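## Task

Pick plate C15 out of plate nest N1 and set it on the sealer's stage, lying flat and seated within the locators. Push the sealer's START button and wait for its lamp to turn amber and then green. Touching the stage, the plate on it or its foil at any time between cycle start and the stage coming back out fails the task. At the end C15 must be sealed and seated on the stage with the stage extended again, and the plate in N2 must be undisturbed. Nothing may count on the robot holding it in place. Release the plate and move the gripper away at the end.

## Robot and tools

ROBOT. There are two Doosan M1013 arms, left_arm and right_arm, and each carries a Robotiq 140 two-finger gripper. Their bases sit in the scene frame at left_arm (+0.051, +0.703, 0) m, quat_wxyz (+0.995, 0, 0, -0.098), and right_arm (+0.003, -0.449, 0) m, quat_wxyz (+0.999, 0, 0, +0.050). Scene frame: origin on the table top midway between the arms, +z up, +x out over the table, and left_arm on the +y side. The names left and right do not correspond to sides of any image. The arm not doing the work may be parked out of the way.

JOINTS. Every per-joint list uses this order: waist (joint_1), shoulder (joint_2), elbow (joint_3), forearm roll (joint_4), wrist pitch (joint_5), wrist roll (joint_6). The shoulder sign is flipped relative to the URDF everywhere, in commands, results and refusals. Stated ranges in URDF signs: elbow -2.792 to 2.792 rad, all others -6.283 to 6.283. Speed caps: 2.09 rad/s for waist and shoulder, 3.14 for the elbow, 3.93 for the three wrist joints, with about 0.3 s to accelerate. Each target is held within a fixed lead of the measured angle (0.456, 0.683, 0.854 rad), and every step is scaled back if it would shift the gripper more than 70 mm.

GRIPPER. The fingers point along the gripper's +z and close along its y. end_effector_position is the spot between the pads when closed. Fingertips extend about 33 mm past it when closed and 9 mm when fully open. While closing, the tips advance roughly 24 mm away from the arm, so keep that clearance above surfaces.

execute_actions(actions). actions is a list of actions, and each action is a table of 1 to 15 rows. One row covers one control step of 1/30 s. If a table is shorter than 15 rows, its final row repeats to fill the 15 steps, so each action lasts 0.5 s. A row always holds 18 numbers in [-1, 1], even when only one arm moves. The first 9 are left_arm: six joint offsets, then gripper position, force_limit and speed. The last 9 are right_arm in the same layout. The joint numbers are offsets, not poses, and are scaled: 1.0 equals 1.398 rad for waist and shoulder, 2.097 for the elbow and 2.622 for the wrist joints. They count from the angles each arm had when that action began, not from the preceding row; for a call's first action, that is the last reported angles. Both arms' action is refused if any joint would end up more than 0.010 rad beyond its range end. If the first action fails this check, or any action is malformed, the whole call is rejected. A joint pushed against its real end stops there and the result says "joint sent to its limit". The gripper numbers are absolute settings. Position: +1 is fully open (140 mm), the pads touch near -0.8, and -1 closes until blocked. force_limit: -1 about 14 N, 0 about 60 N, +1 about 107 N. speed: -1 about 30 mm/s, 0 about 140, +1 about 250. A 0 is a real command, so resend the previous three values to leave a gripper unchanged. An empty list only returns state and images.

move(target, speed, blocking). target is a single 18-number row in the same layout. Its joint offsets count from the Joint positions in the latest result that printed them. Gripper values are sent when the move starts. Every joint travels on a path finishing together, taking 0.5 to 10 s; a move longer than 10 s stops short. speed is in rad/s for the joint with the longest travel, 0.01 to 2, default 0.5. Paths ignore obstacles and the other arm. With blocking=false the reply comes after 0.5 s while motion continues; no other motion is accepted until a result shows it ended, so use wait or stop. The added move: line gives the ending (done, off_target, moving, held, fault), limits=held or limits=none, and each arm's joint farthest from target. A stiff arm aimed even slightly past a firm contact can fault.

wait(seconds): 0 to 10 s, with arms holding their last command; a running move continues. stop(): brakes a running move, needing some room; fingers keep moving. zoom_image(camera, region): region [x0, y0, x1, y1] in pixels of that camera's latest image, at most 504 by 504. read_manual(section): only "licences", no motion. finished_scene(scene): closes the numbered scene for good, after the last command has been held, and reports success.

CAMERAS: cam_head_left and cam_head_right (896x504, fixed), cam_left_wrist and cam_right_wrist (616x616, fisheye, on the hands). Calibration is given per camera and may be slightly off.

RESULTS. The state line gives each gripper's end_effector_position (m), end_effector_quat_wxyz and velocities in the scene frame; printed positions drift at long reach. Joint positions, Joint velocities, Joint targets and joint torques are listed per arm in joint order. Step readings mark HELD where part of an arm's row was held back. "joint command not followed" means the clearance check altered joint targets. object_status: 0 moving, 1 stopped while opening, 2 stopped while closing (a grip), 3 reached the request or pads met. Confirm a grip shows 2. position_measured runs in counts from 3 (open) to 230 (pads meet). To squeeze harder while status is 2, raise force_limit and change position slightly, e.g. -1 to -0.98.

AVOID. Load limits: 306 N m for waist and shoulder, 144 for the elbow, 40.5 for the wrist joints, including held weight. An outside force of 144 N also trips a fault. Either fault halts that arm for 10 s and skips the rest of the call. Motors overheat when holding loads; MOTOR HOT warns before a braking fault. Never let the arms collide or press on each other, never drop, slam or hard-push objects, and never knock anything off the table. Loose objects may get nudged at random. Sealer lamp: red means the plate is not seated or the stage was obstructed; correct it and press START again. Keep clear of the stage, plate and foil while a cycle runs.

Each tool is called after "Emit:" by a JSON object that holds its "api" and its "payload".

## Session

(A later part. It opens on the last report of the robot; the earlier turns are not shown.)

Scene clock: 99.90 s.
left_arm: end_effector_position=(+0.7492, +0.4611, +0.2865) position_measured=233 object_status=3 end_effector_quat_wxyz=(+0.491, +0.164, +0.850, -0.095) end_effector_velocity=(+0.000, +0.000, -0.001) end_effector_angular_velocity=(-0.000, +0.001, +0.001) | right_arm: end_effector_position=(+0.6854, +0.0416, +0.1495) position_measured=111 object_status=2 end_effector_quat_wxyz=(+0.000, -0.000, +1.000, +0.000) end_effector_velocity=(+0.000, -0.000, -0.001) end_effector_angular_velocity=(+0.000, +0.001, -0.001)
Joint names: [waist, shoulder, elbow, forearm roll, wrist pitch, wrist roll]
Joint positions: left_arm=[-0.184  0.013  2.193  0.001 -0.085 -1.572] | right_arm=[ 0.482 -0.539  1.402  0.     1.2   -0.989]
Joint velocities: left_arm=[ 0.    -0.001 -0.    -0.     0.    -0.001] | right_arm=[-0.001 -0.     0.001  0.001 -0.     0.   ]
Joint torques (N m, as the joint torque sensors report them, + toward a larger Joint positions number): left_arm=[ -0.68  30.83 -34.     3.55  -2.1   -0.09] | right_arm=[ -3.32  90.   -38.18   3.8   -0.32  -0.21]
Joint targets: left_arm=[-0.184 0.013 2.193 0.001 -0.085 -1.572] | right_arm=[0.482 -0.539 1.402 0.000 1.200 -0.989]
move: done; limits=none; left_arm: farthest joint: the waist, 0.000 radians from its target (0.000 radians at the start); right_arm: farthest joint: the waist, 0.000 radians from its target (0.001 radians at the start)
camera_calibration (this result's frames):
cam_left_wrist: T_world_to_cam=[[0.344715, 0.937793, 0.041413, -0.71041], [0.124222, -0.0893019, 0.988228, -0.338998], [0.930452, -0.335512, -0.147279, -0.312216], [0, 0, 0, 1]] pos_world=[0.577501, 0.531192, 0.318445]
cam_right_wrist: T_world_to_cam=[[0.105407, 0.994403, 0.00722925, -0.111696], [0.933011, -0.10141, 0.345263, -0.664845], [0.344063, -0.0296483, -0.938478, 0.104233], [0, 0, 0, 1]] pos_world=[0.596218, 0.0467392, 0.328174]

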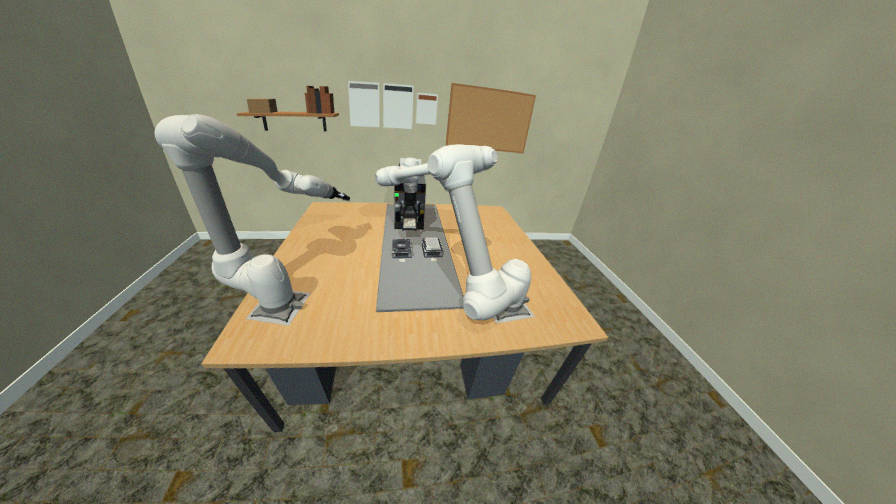

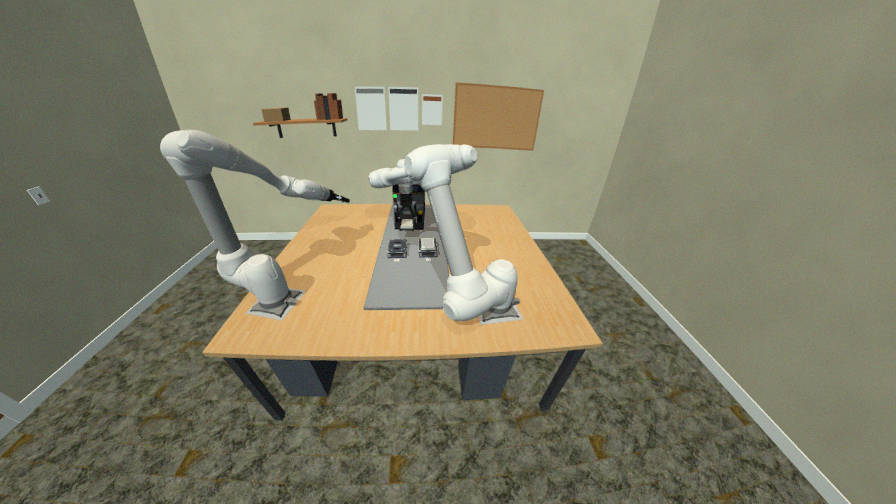

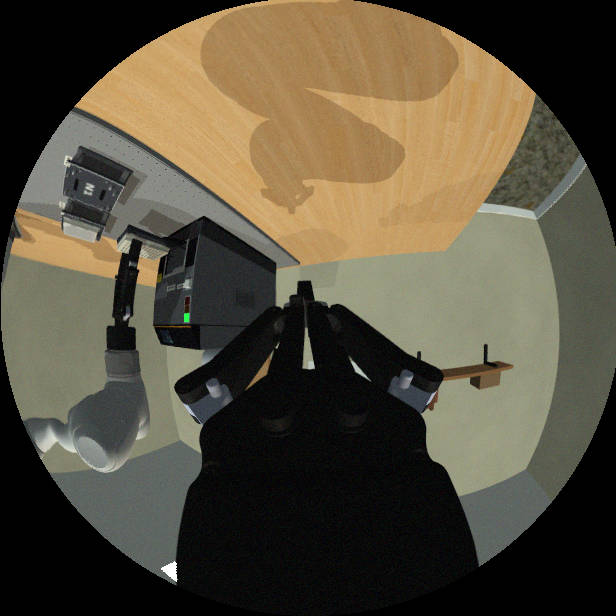

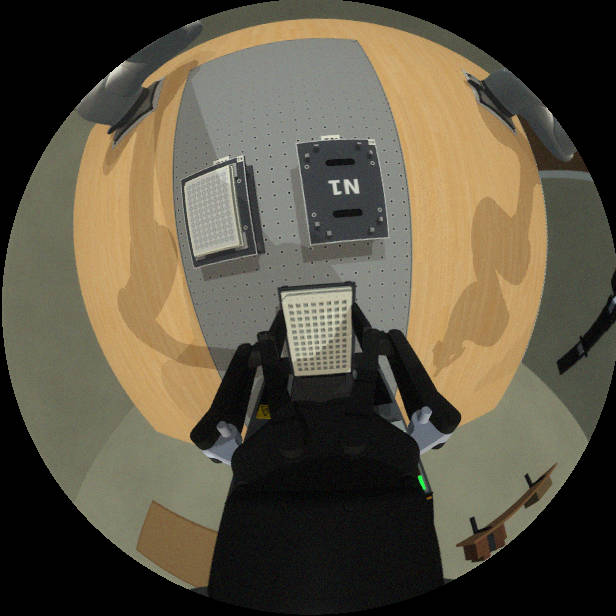

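Emit:
{"api": "move", "payload": {"target": [0,0,0,0,0,0,-1,0,0, 0,-0.0011,0.0015,0,-0.0018,0,-0.98,0,-0.8], "speed": 0.015}}

Emit:
{"api": "move", "payload": {"target": [0,0,0,0,0,0,-1,0,0, 0,-0.0008,0.001,0,-0.0012,0,-0.98,0,-0.8], "speed": 0.015}}

Emit:
{"api": "zoom_image", "payload": {"camera": "cam_right_wrist", "region": [260,255,380,375]}}

Scene clock: 101.10 s.
left_arm: end_effector_position=(+0.7492, +0.4611, +0.2865) position_measured=233 object_status=3 end_effector_quat_wxyz=(+0.491, +0.164, +0.850, -0.095) end_effector_velocity=(+0.000, -0.000, +0.000) end_effector_angular_velocity=(+0.001, -0.001, -0.001) | right_arm: end_effector_position=(+0.6853, +0.0416, +0.1466) position_measured=111 object_status=2 end_effector_quat_wxyz=(+0.000, -0.000, +1.000, +0.000) end_effector_velocity=(+0.000, -0.000, +0.000) end_effector_angular_velocity=(+0.000, -0.000, -0.000)
Joint names: [waist, shoulder, elbow, forearm roll, wrist pitch, wrist roll]
Joint positions: left_arm=[-0.184  0.013  2.193  0.001 -0.085 -1.572] | right_arm=[ 0.482 -0.541  1.405  0.     1.195 -0.989]
Joint velocities: left_arm=[ 0.     0.    -0.     0.001 -0.     0.001] | right_arm=[-0.001 -0.    -0.    -0.    -0.    -0.   ]
Joint torques (N m, as the joint torque sensors report them, + toward a larger Joint positions number): left_arm=[  0.35  32.49 -34.67   3.58  -2.07  -0.17] | right_arm=[ -3.3   87.69 -36.4    3.63  -0.56  -0.27]
Joint targets: left_arm=[-0.184 0.013 2.193 0.001 -0.085 -1.572] | right_arm=[0.482 -0.541 1.405 0.000 1.195 -0.989]
move: done; limits=none; left_arm: farthest joint: the waist, 0.000 radians from its target (0.000 radians at the start); right_arm: farthest joint: the waist, 0.000 radians from its target (0.000 radians at the start)
camera_calibration (this result's frames):
cam_left_wrist: T_world_to_cam=[[0.344715, 0.937793, 0.0414131, -0.71041], [0.124222, -0.0893021, 0.988228, -0.338998], [0.930452, -0.335512, -0.147279, -0.312215], [0, 0, 0, 1]] pos_world=[0.577501, 0.531192, 0.318445]
cam_right_wrist: T_world_to_cam=[[0.105407, 0.994403, 0.00727726, -0.111609], [0.932989, -0.101424, 0.345318, -0.663752], [0.344123, -0.0296092, -0.938457, 0.101501], [0, 0, 0, 1]] pos_world=[0.596109, 0.0466695, 0.325272]

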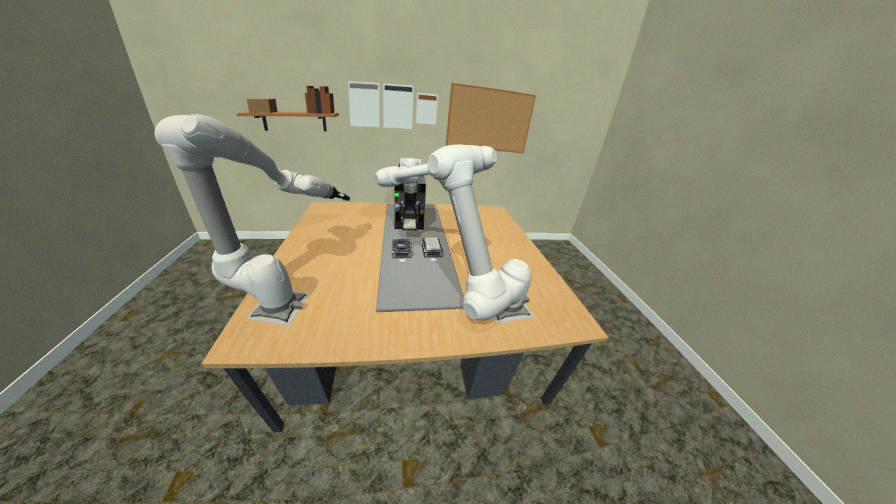

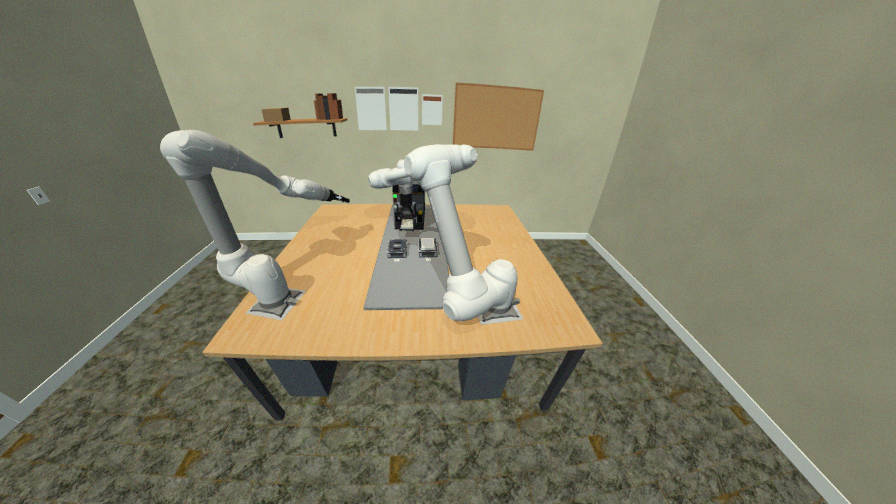

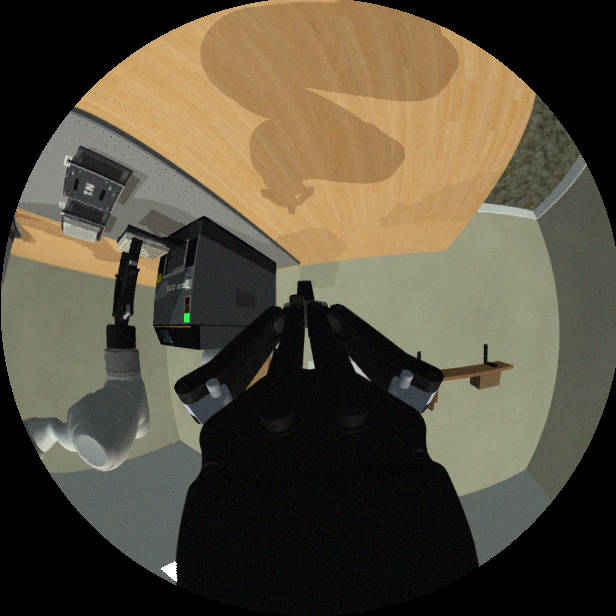

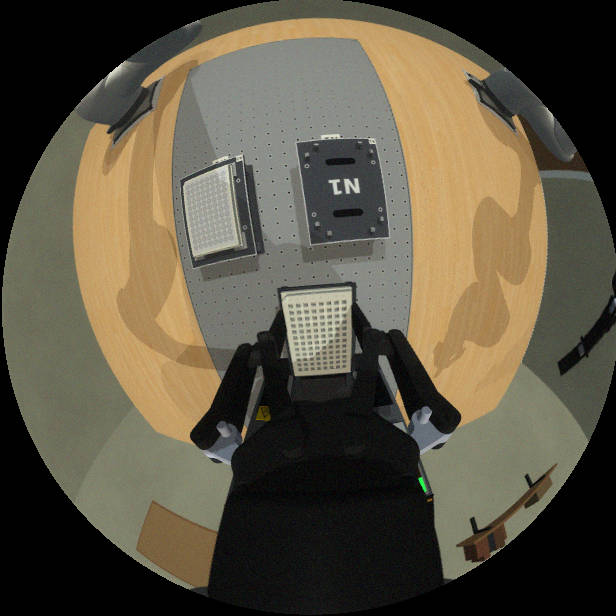

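Scene clock: 101.80 s.
left_arm: end_effector_position=(+0.7492, +0.4611, +0.2865) position_measured=233 object_status=3 end_effector_quat_wxyz=(+0.491, +0.164, +0.850, -0.095) end_effector_velocity=(-0.000, +0.000, -0.000) end_effector_angular_velocity=(+0.001, +0.001, -0.000) | right_arm: end_effector_position=(+0.6853, +0.0416, +0.1447) position_measured=111 object_status=2 end_effector_quat_wxyz=(+0.000, -0.000, +1.000, +0.000) end_effector_velocity=(+0.000, -0.001, -0.001) end_effector_angular_velocity=(+0.000, +0.001, -0.001)
Joint names: [waist, shoulder, elbow, forearm roll, wrist pitch, wrist roll]
Joint positions: left_arm=[-0.184  0.013  2.193  0.001 -0.085 -1.572] | right_arm=[ 0.482 -0.542  1.407  0.     1.192 -0.989]
Joint velocities: left_arm=[ 0.    -0.     0.     0.     0.001  0.001] | right_arm=[-0.001 -0.001  0.     0.001 -0.    -0.   ]
Joint torques (N m, as the joint torque sensors report them, + toward a larger Joint positions number): left_arm=[ -0.13  30.71 -34.25   3.49  -2.18  -0.23] | right_arm=[ -5.24  59.13 -19.12   2.64  -0.84  -0.44]
Joint targets: left_arm=[-0.184 0.013 2.193 0.001 -0.085 -1.572] | right_arm=[0.482 -0.542 1.407 0.000 1.192 -0.989]
move: done; limits=none; left_arm: farthest joint: the waist, 0.000 radians from its target (0.000 radians at the start); right_arm: farthest joint: the waist, 0.000 radians from its target (0.000 radians at the start)
camera_calibration (this result's frames):
cam_left_wrist: T_world_to_cam=[[0.344715, 0.937793, 0.0414131, -0.71041], [0.124222, -0.0893019, 0.988228, -0.338998], [0.930452, -0.335512, -0.147278, -0.312216], [0, 0, 0, 1]] pos_world=[0.577501, 0.531192, 0.318445]
cam_right_wrist: T_world_to_cam=[[0.105389, 0.994404, 0.0073933, -0.111592], [0.932938, -0.101443, 0.34545, -0.663053], [0.344266, -0.0295092, -0.938408, 0.0996768], [0, 0, 0, 1]] pos_world=[0.596033, 0.0466466, 0.323414]

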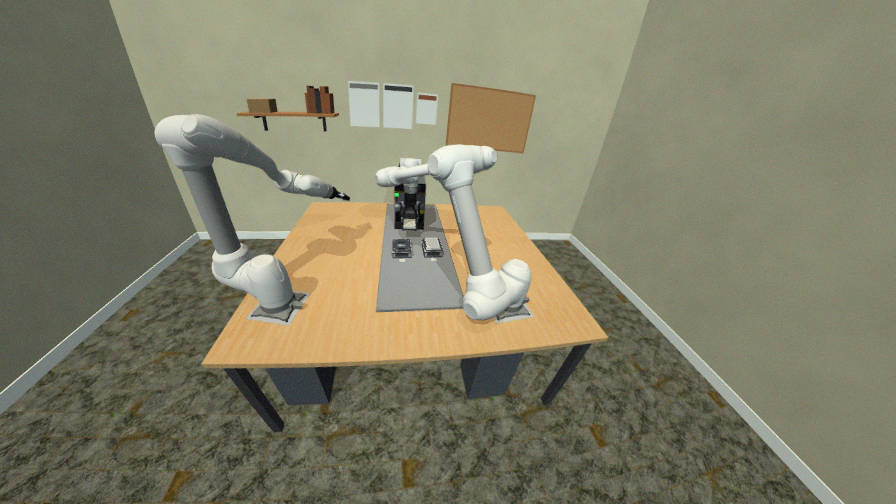

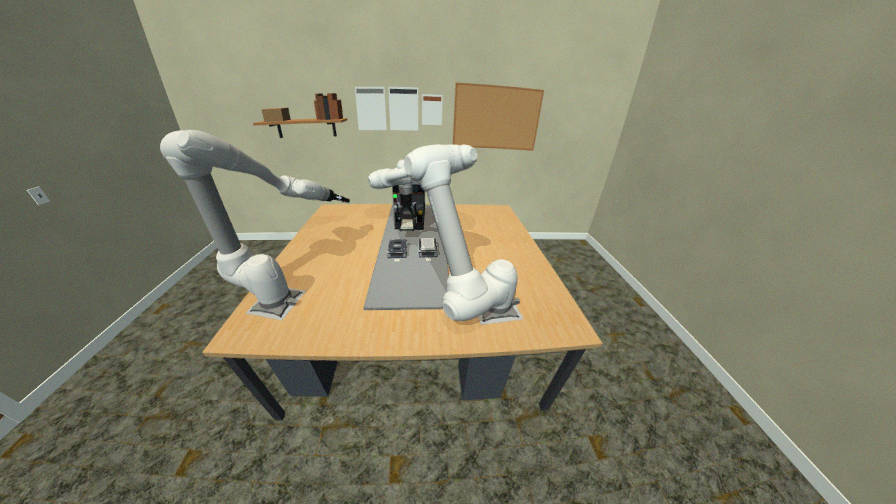

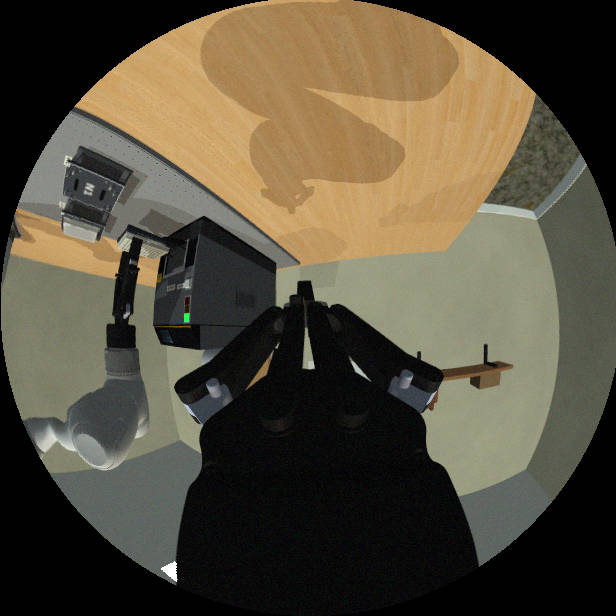

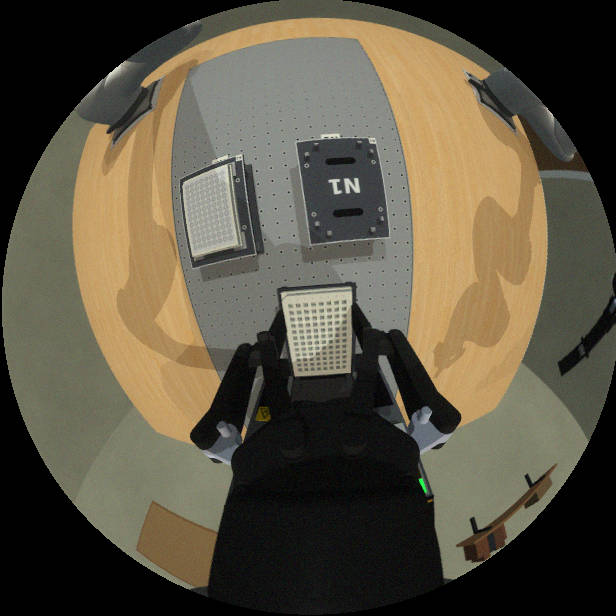

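Region (260, 255, 380, 375) of cam_right_wrist's 616x616 image, scaled by 4.200, with more detail than that image has.

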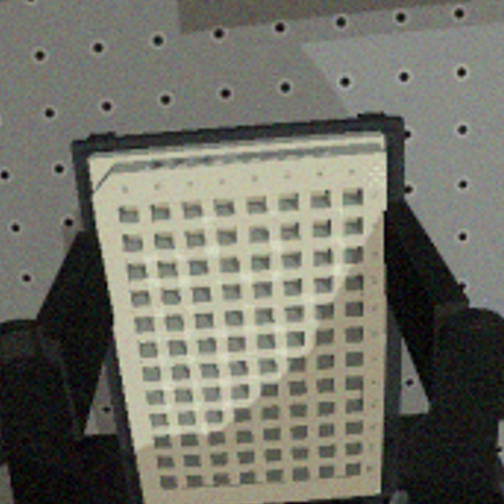

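Emit:
{"api": "execute_actions", "payload": {"actions": [[[0,0,0,0,0,0,-1,0,0, 0,0.0008,-0.001,0,0.0012,0,-0.98,0,-0.8]],[[0,0,0,0,0,0,-1,0,0, 0,0,0,0,0,0,0.4,-0.5,-0.6]],[[0,0,0,0,0,0,-1,0,0, 0,0,0,0,0,0,0.4,-0.5,-0.6]]]}}

Emit:
{"api": "move", "payload": {"target": [0,0,0,0,0,0,-1,0,0, 0,0.0115,-0.015,0,0.018,0,0.4,-0.5,-0.6], "speed": 0.1}}

Emit:
{"api": "zoom_image", "payload": {"camera": "cam_right_wrist", "region": [260,255,380,375]}}

Emit:
{"api": "zoom_image", "payload": {"camera": "cam_left_wrist", "region": [100,215,190,290]}}

Scene clock: 103.90 s.
left_arm: end_effector_position=(+0.7492, +0.4611, +0.2865) position_measured=233 object_status=3 end_effector_quat_wxyz=(+0.491, +0.164, +0.850, -0.095) end_effector_velocity=(+0.000, -0.000, +0.000) end_effector_angular_velocity=(+0.001, -0.002, -0.001) | right_arm: end_effector_position=(+0.6853, +0.0416, +0.1466) position_measured=78 object_status=3 end_effector_quat_wxyz=(+0.000, -0.000, +1.000, +0.000) end_effector_velocity=(-0.000, +0.000, +0.000) end_effector_angular_velocity=(+0.000, -0.000, +0.001)
Joint names: [waist, shoulder, elbow, forearm roll, wrist pitch, wrist roll]
Joint positions: left_arm=[-0.184  0.013  2.193  0.001 -0.085 -1.572] | right_arm=[ 0.482 -0.541  1.405  0.     1.195 -0.989]
Joint velocities: left_arm=[-0.     0.    -0.     0.001 -0.001  0.001] | right_arm=[ 0.001  0.     0.    -0.    -0.    -0.   ]
Joint torques (N m, as the joint torque sensors report them, + toward a larger Joint positions number): left_arm=[ -0.31  30.64 -34.33   3.5   -2.1   -0.1 ] | right_arm=[ -3.12  91.04 -38.22   3.77  -0.42  -0.26]
Joint targets: left_arm=[-0.184 0.013 2.193 0.001 -0.085 -1.572] | right_arm=[0.482 -0.541 1.405 0.000 1.195 -0.989]
Step readings (joint positions; steps 1 to 15: 1st action; 16 to 30: 2nd action; 31 to 45: 3rd action):
0: left_arm=[-0.184 0.013 2.193 0.001 -0.085 -1.572] | right_arm=[0.482 -0.542 1.407 0.000 1.192 -0.989]
1: left_arm=[-0.184 0.013 2.193 0.001 -0.085 -1.572] | right_arm=[0.482 -0.542 1.407 0.000 1.192 -0.989]
2: left_arm=[-0.184 0.013 2.193 0.001 -0.085 -1.572] | right_arm=[0.482 -0.542 1.407 0.000 1.192 -0.989]
4: left_arm=[-0.184 0.013 2.193 0.001 -0.085 -1.572] | right_arm=[0.482 -0.541 1.406 0.000 1.194 -0.989]
8: left_arm=[-0.184 0.013 2.193 0.001 -0.085 -1.572] | right_arm=[0.482 -0.541 1.406 0.000 1.195 -0.989]
15: left_arm=[-0.184 0.013 2.193 0.001 -0.085 -1.572] | right_arm=[0.482 -0.541 1.405 0.000 1.195 -0.989]
16: left_arm=[-0.184 0.013 2.193 0.001 -0.085 -1.572] | right_arm=[0.482 -0.541 1.405 0.000 1.195 -0.989]
17: left_arm=[-0.184 0.013 2.193 0.001 -0.085 -1.572] | right_arm=[0.482 -0.541 1.405 0.000 1.195 -0.989]
19: left_arm=[-0.184 0.013 2.193 0.001 -0.085 -1.572] | right_arm=[0.482 -0.541 1.405 0.000 1.195 -0.989]
23: left_arm=[-0.184 0.013 2.193 0.001 -0.085 -1.572] | right_arm=[0.482 -0.541 1.405 0.000 1.195 -0.989]
30: left_arm=[-0.184 0.013 2.193 0.001 -0.085 -1.572] | right_arm=[0.482 -0.541 1.405 0.000 1.195 -0.989]
31: left_arm=[-0.184 0.013 2.193 0.001 -0.085 -1.572] | right_arm=[0.482 -0.541 1.405 0.000 1.195 -0.989]
32: left_arm=[-0.184 0.013 2.193 0.001 -0.085 -1.572] | right_arm=[0.482 -0.541 1.405 0.000 1.195 -0.989]
34: left_arm=[-0.184 0.013 2.193 0.001 -0.085 -1.572] | right_arm=[0.482 -0.541 1.405 0.000 1.195 -0.989]
38: left_arm=[-0.184 0.013 2.193 0.001 -0.085 -1.572] | right_arm=[0.482 -0.541 1.405 0.000 1.195 -0.989]
45: Joint positions above
camera_calibration (this result's frames):
cam_left_wrist: T_world_to_cam=[[0.344715, 0.937793, 0.0414132, -0.71041], [0.124222, -0.0893021, 0.988228, -0.338998], [0.930452, -0.335512, -0.147279, -0.312216], [0, 0, 0, 1]] pos_world=[0.577501, 0.531192, 0.318445]
cam_right_wrist: T_world_to_cam=[[0.10539, 0.994405, 0.00723799, -0.111603], [0.933009, -0.101396, 0.345272, -0.663738], [0.344074, -0.029635, -0.938475, 0.101549], [0, 0, 0, 1]] pos_world=[0.596095, 0.0466875, 0.325279]

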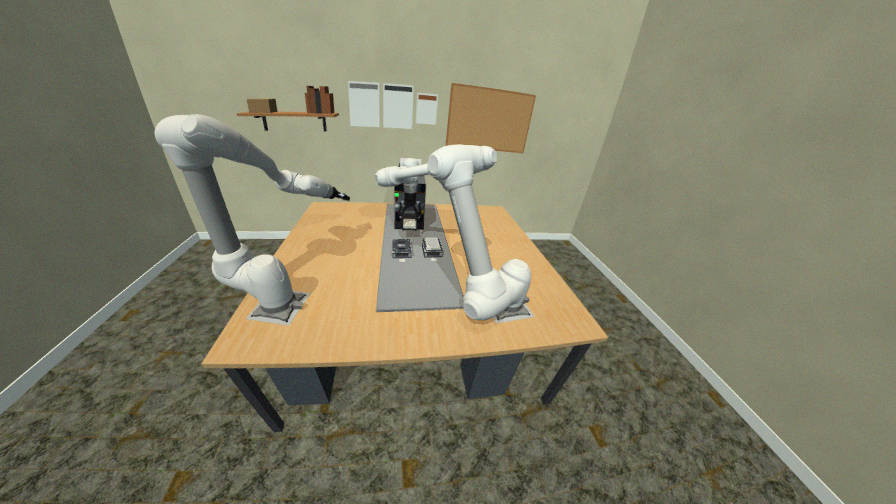

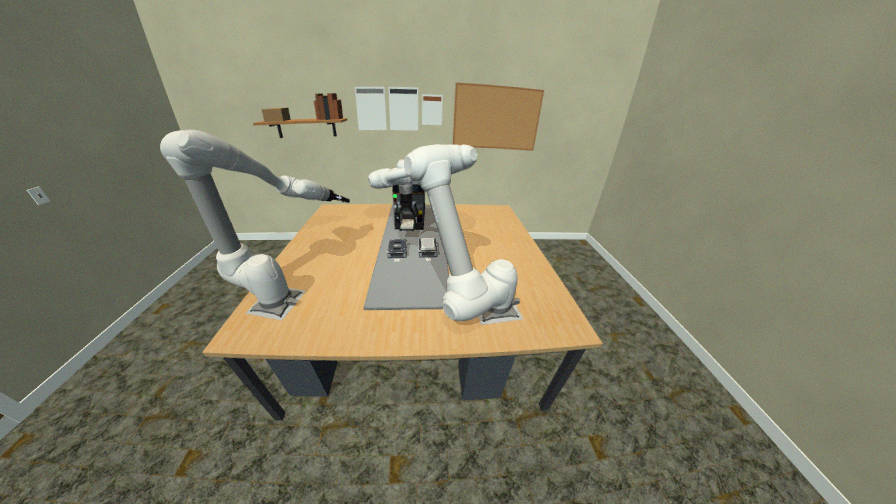

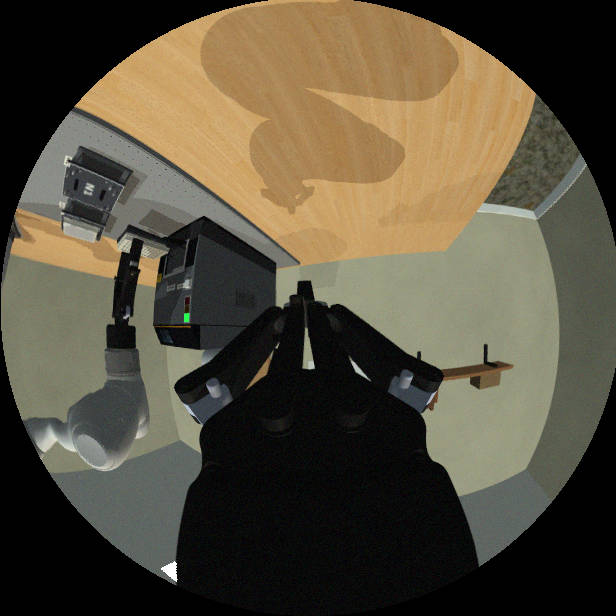

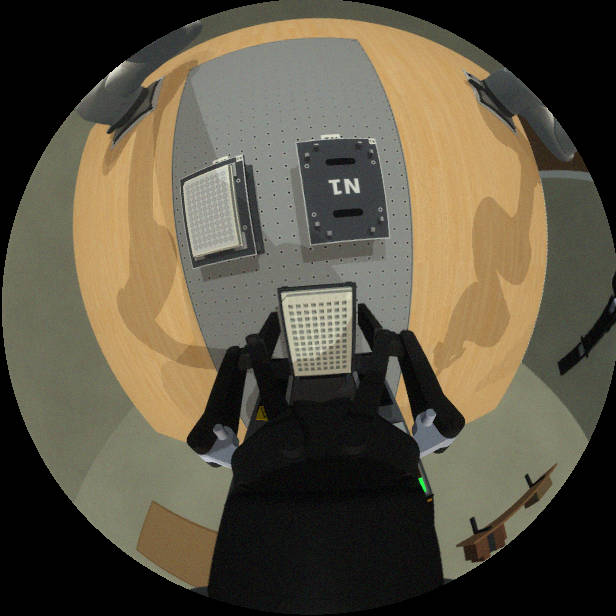

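Scene clock: 104.67 s.
left_arm: end_effector_position=(+0.7492, +0.4611, +0.2865) position_measured=233 object_status=3 end_effector_quat_wxyz=(+0.491, +0.164, +0.850, -0.095) end_effector_velocity=(+0.000, -0.000, +0.001) end_effector_angular_velocity=(-0.001, -0.002, +0.000) | right_arm: end_effector_position=(+0.6859, +0.0419, +0.1766) position_measured=78 object_status=3 end_effector_quat_wxyz=(+0.000, -0.000, +1.000, +0.000) end_effector_velocity=(+0.001, -0.001, -0.000) end_effector_angular_velocity=(-0.000, +0.001, -0.002)
Joint names: [waist, shoulder, elbow, forearm roll, wrist pitch, wrist roll]
Joint positions: left_arm=[-0.184  0.013  2.193  0.001 -0.085 -1.572] | right_arm=[ 0.482 -0.525  1.374  0.     1.242 -0.989]
Joint velocities: left_arm=[ 0.     0.001  0.     0.    -0.002 -0.001] | right_arm=[-0.002  0.     0.     0.     0.     0.001]
Joint torques (N m, as the joint torque sensors report them, + toward a larger Joint positions number): left_arm=[ -1.8   31.13 -34.04   3.62  -2.01  -0.17] | right_arm=[ -1.9   89.32 -38.87   4.05  -0.34  -0.28]
Joint targets: left_arm=[-0.184 0.013 2.193 0.001 -0.085 -1.572] | right_arm=[0.482 -0.525 1.374 0.000 1.242 -0.989]
move: done; limits=none; left_arm: farthest joint: the waist, 0.000 radians from its target (0.000 radians at the start); right_arm: farthest joint: the waist, 0.000 radians from its target (0.000 radians at the start)
camera_calibration (this result's frames):
cam_left_wrist: T_world_to_cam=[[0.344715, 0.937793, 0.0414131, -0.71041], [0.124222, -0.089302, 0.988228, -0.338998], [0.930452, -0.335512, -0.147278, -0.312216], [0, 0, 0, 1]] pos_world=[0.577501, 0.531192, 0.318445]
cam_right_wrist: T_world_to_cam=[[0.105368, 0.994405, 0.00744997, -0.112269], [0.932919, -0.101441, 0.345503, -0.674552], [0.344326, -0.0294546, -0.938388, 0.129318], [0, 0, 0, 1]] pos_world=[0.596604, 0.0470227, 0.355247]

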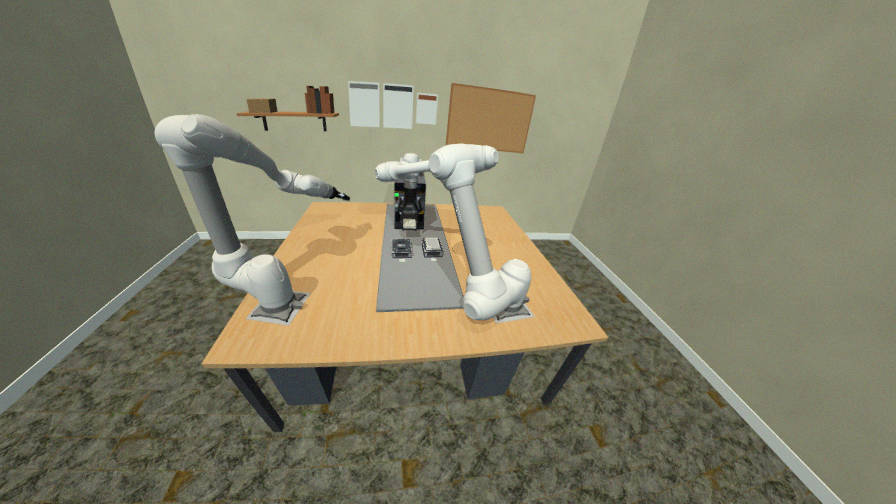

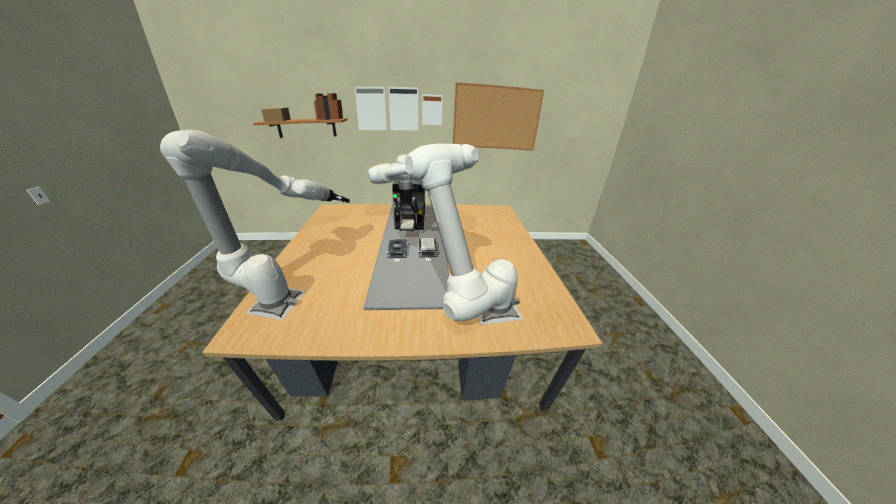

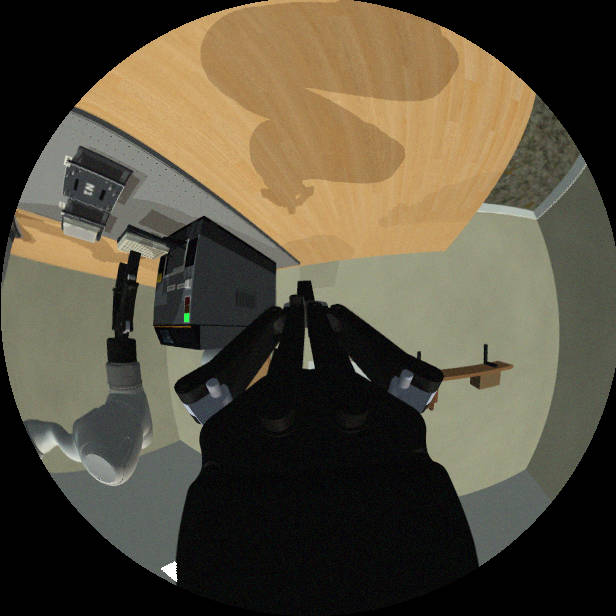

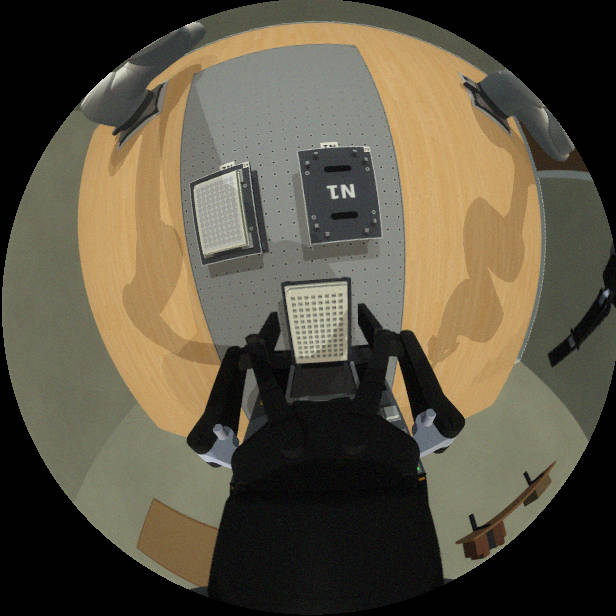

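Region (260, 255, 380, 375) of cam_right_wrist's 616x616 image, scaled by 4.200, with more detail than that image has.

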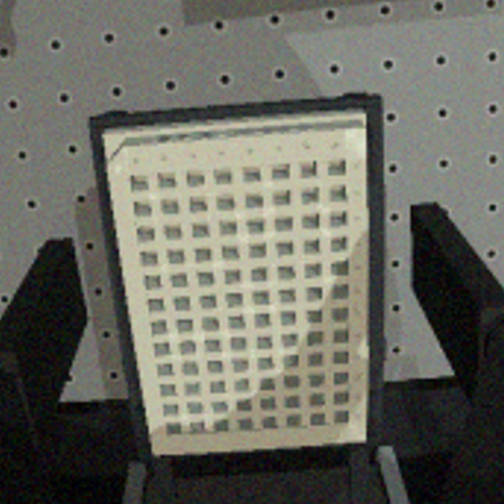

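Region (100, 215, 190, 290) of cam_left_wrist's 616x616 image, scaled by 5.600, with more detail than that image has.

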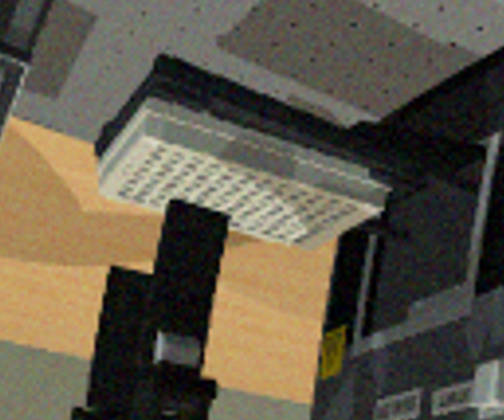

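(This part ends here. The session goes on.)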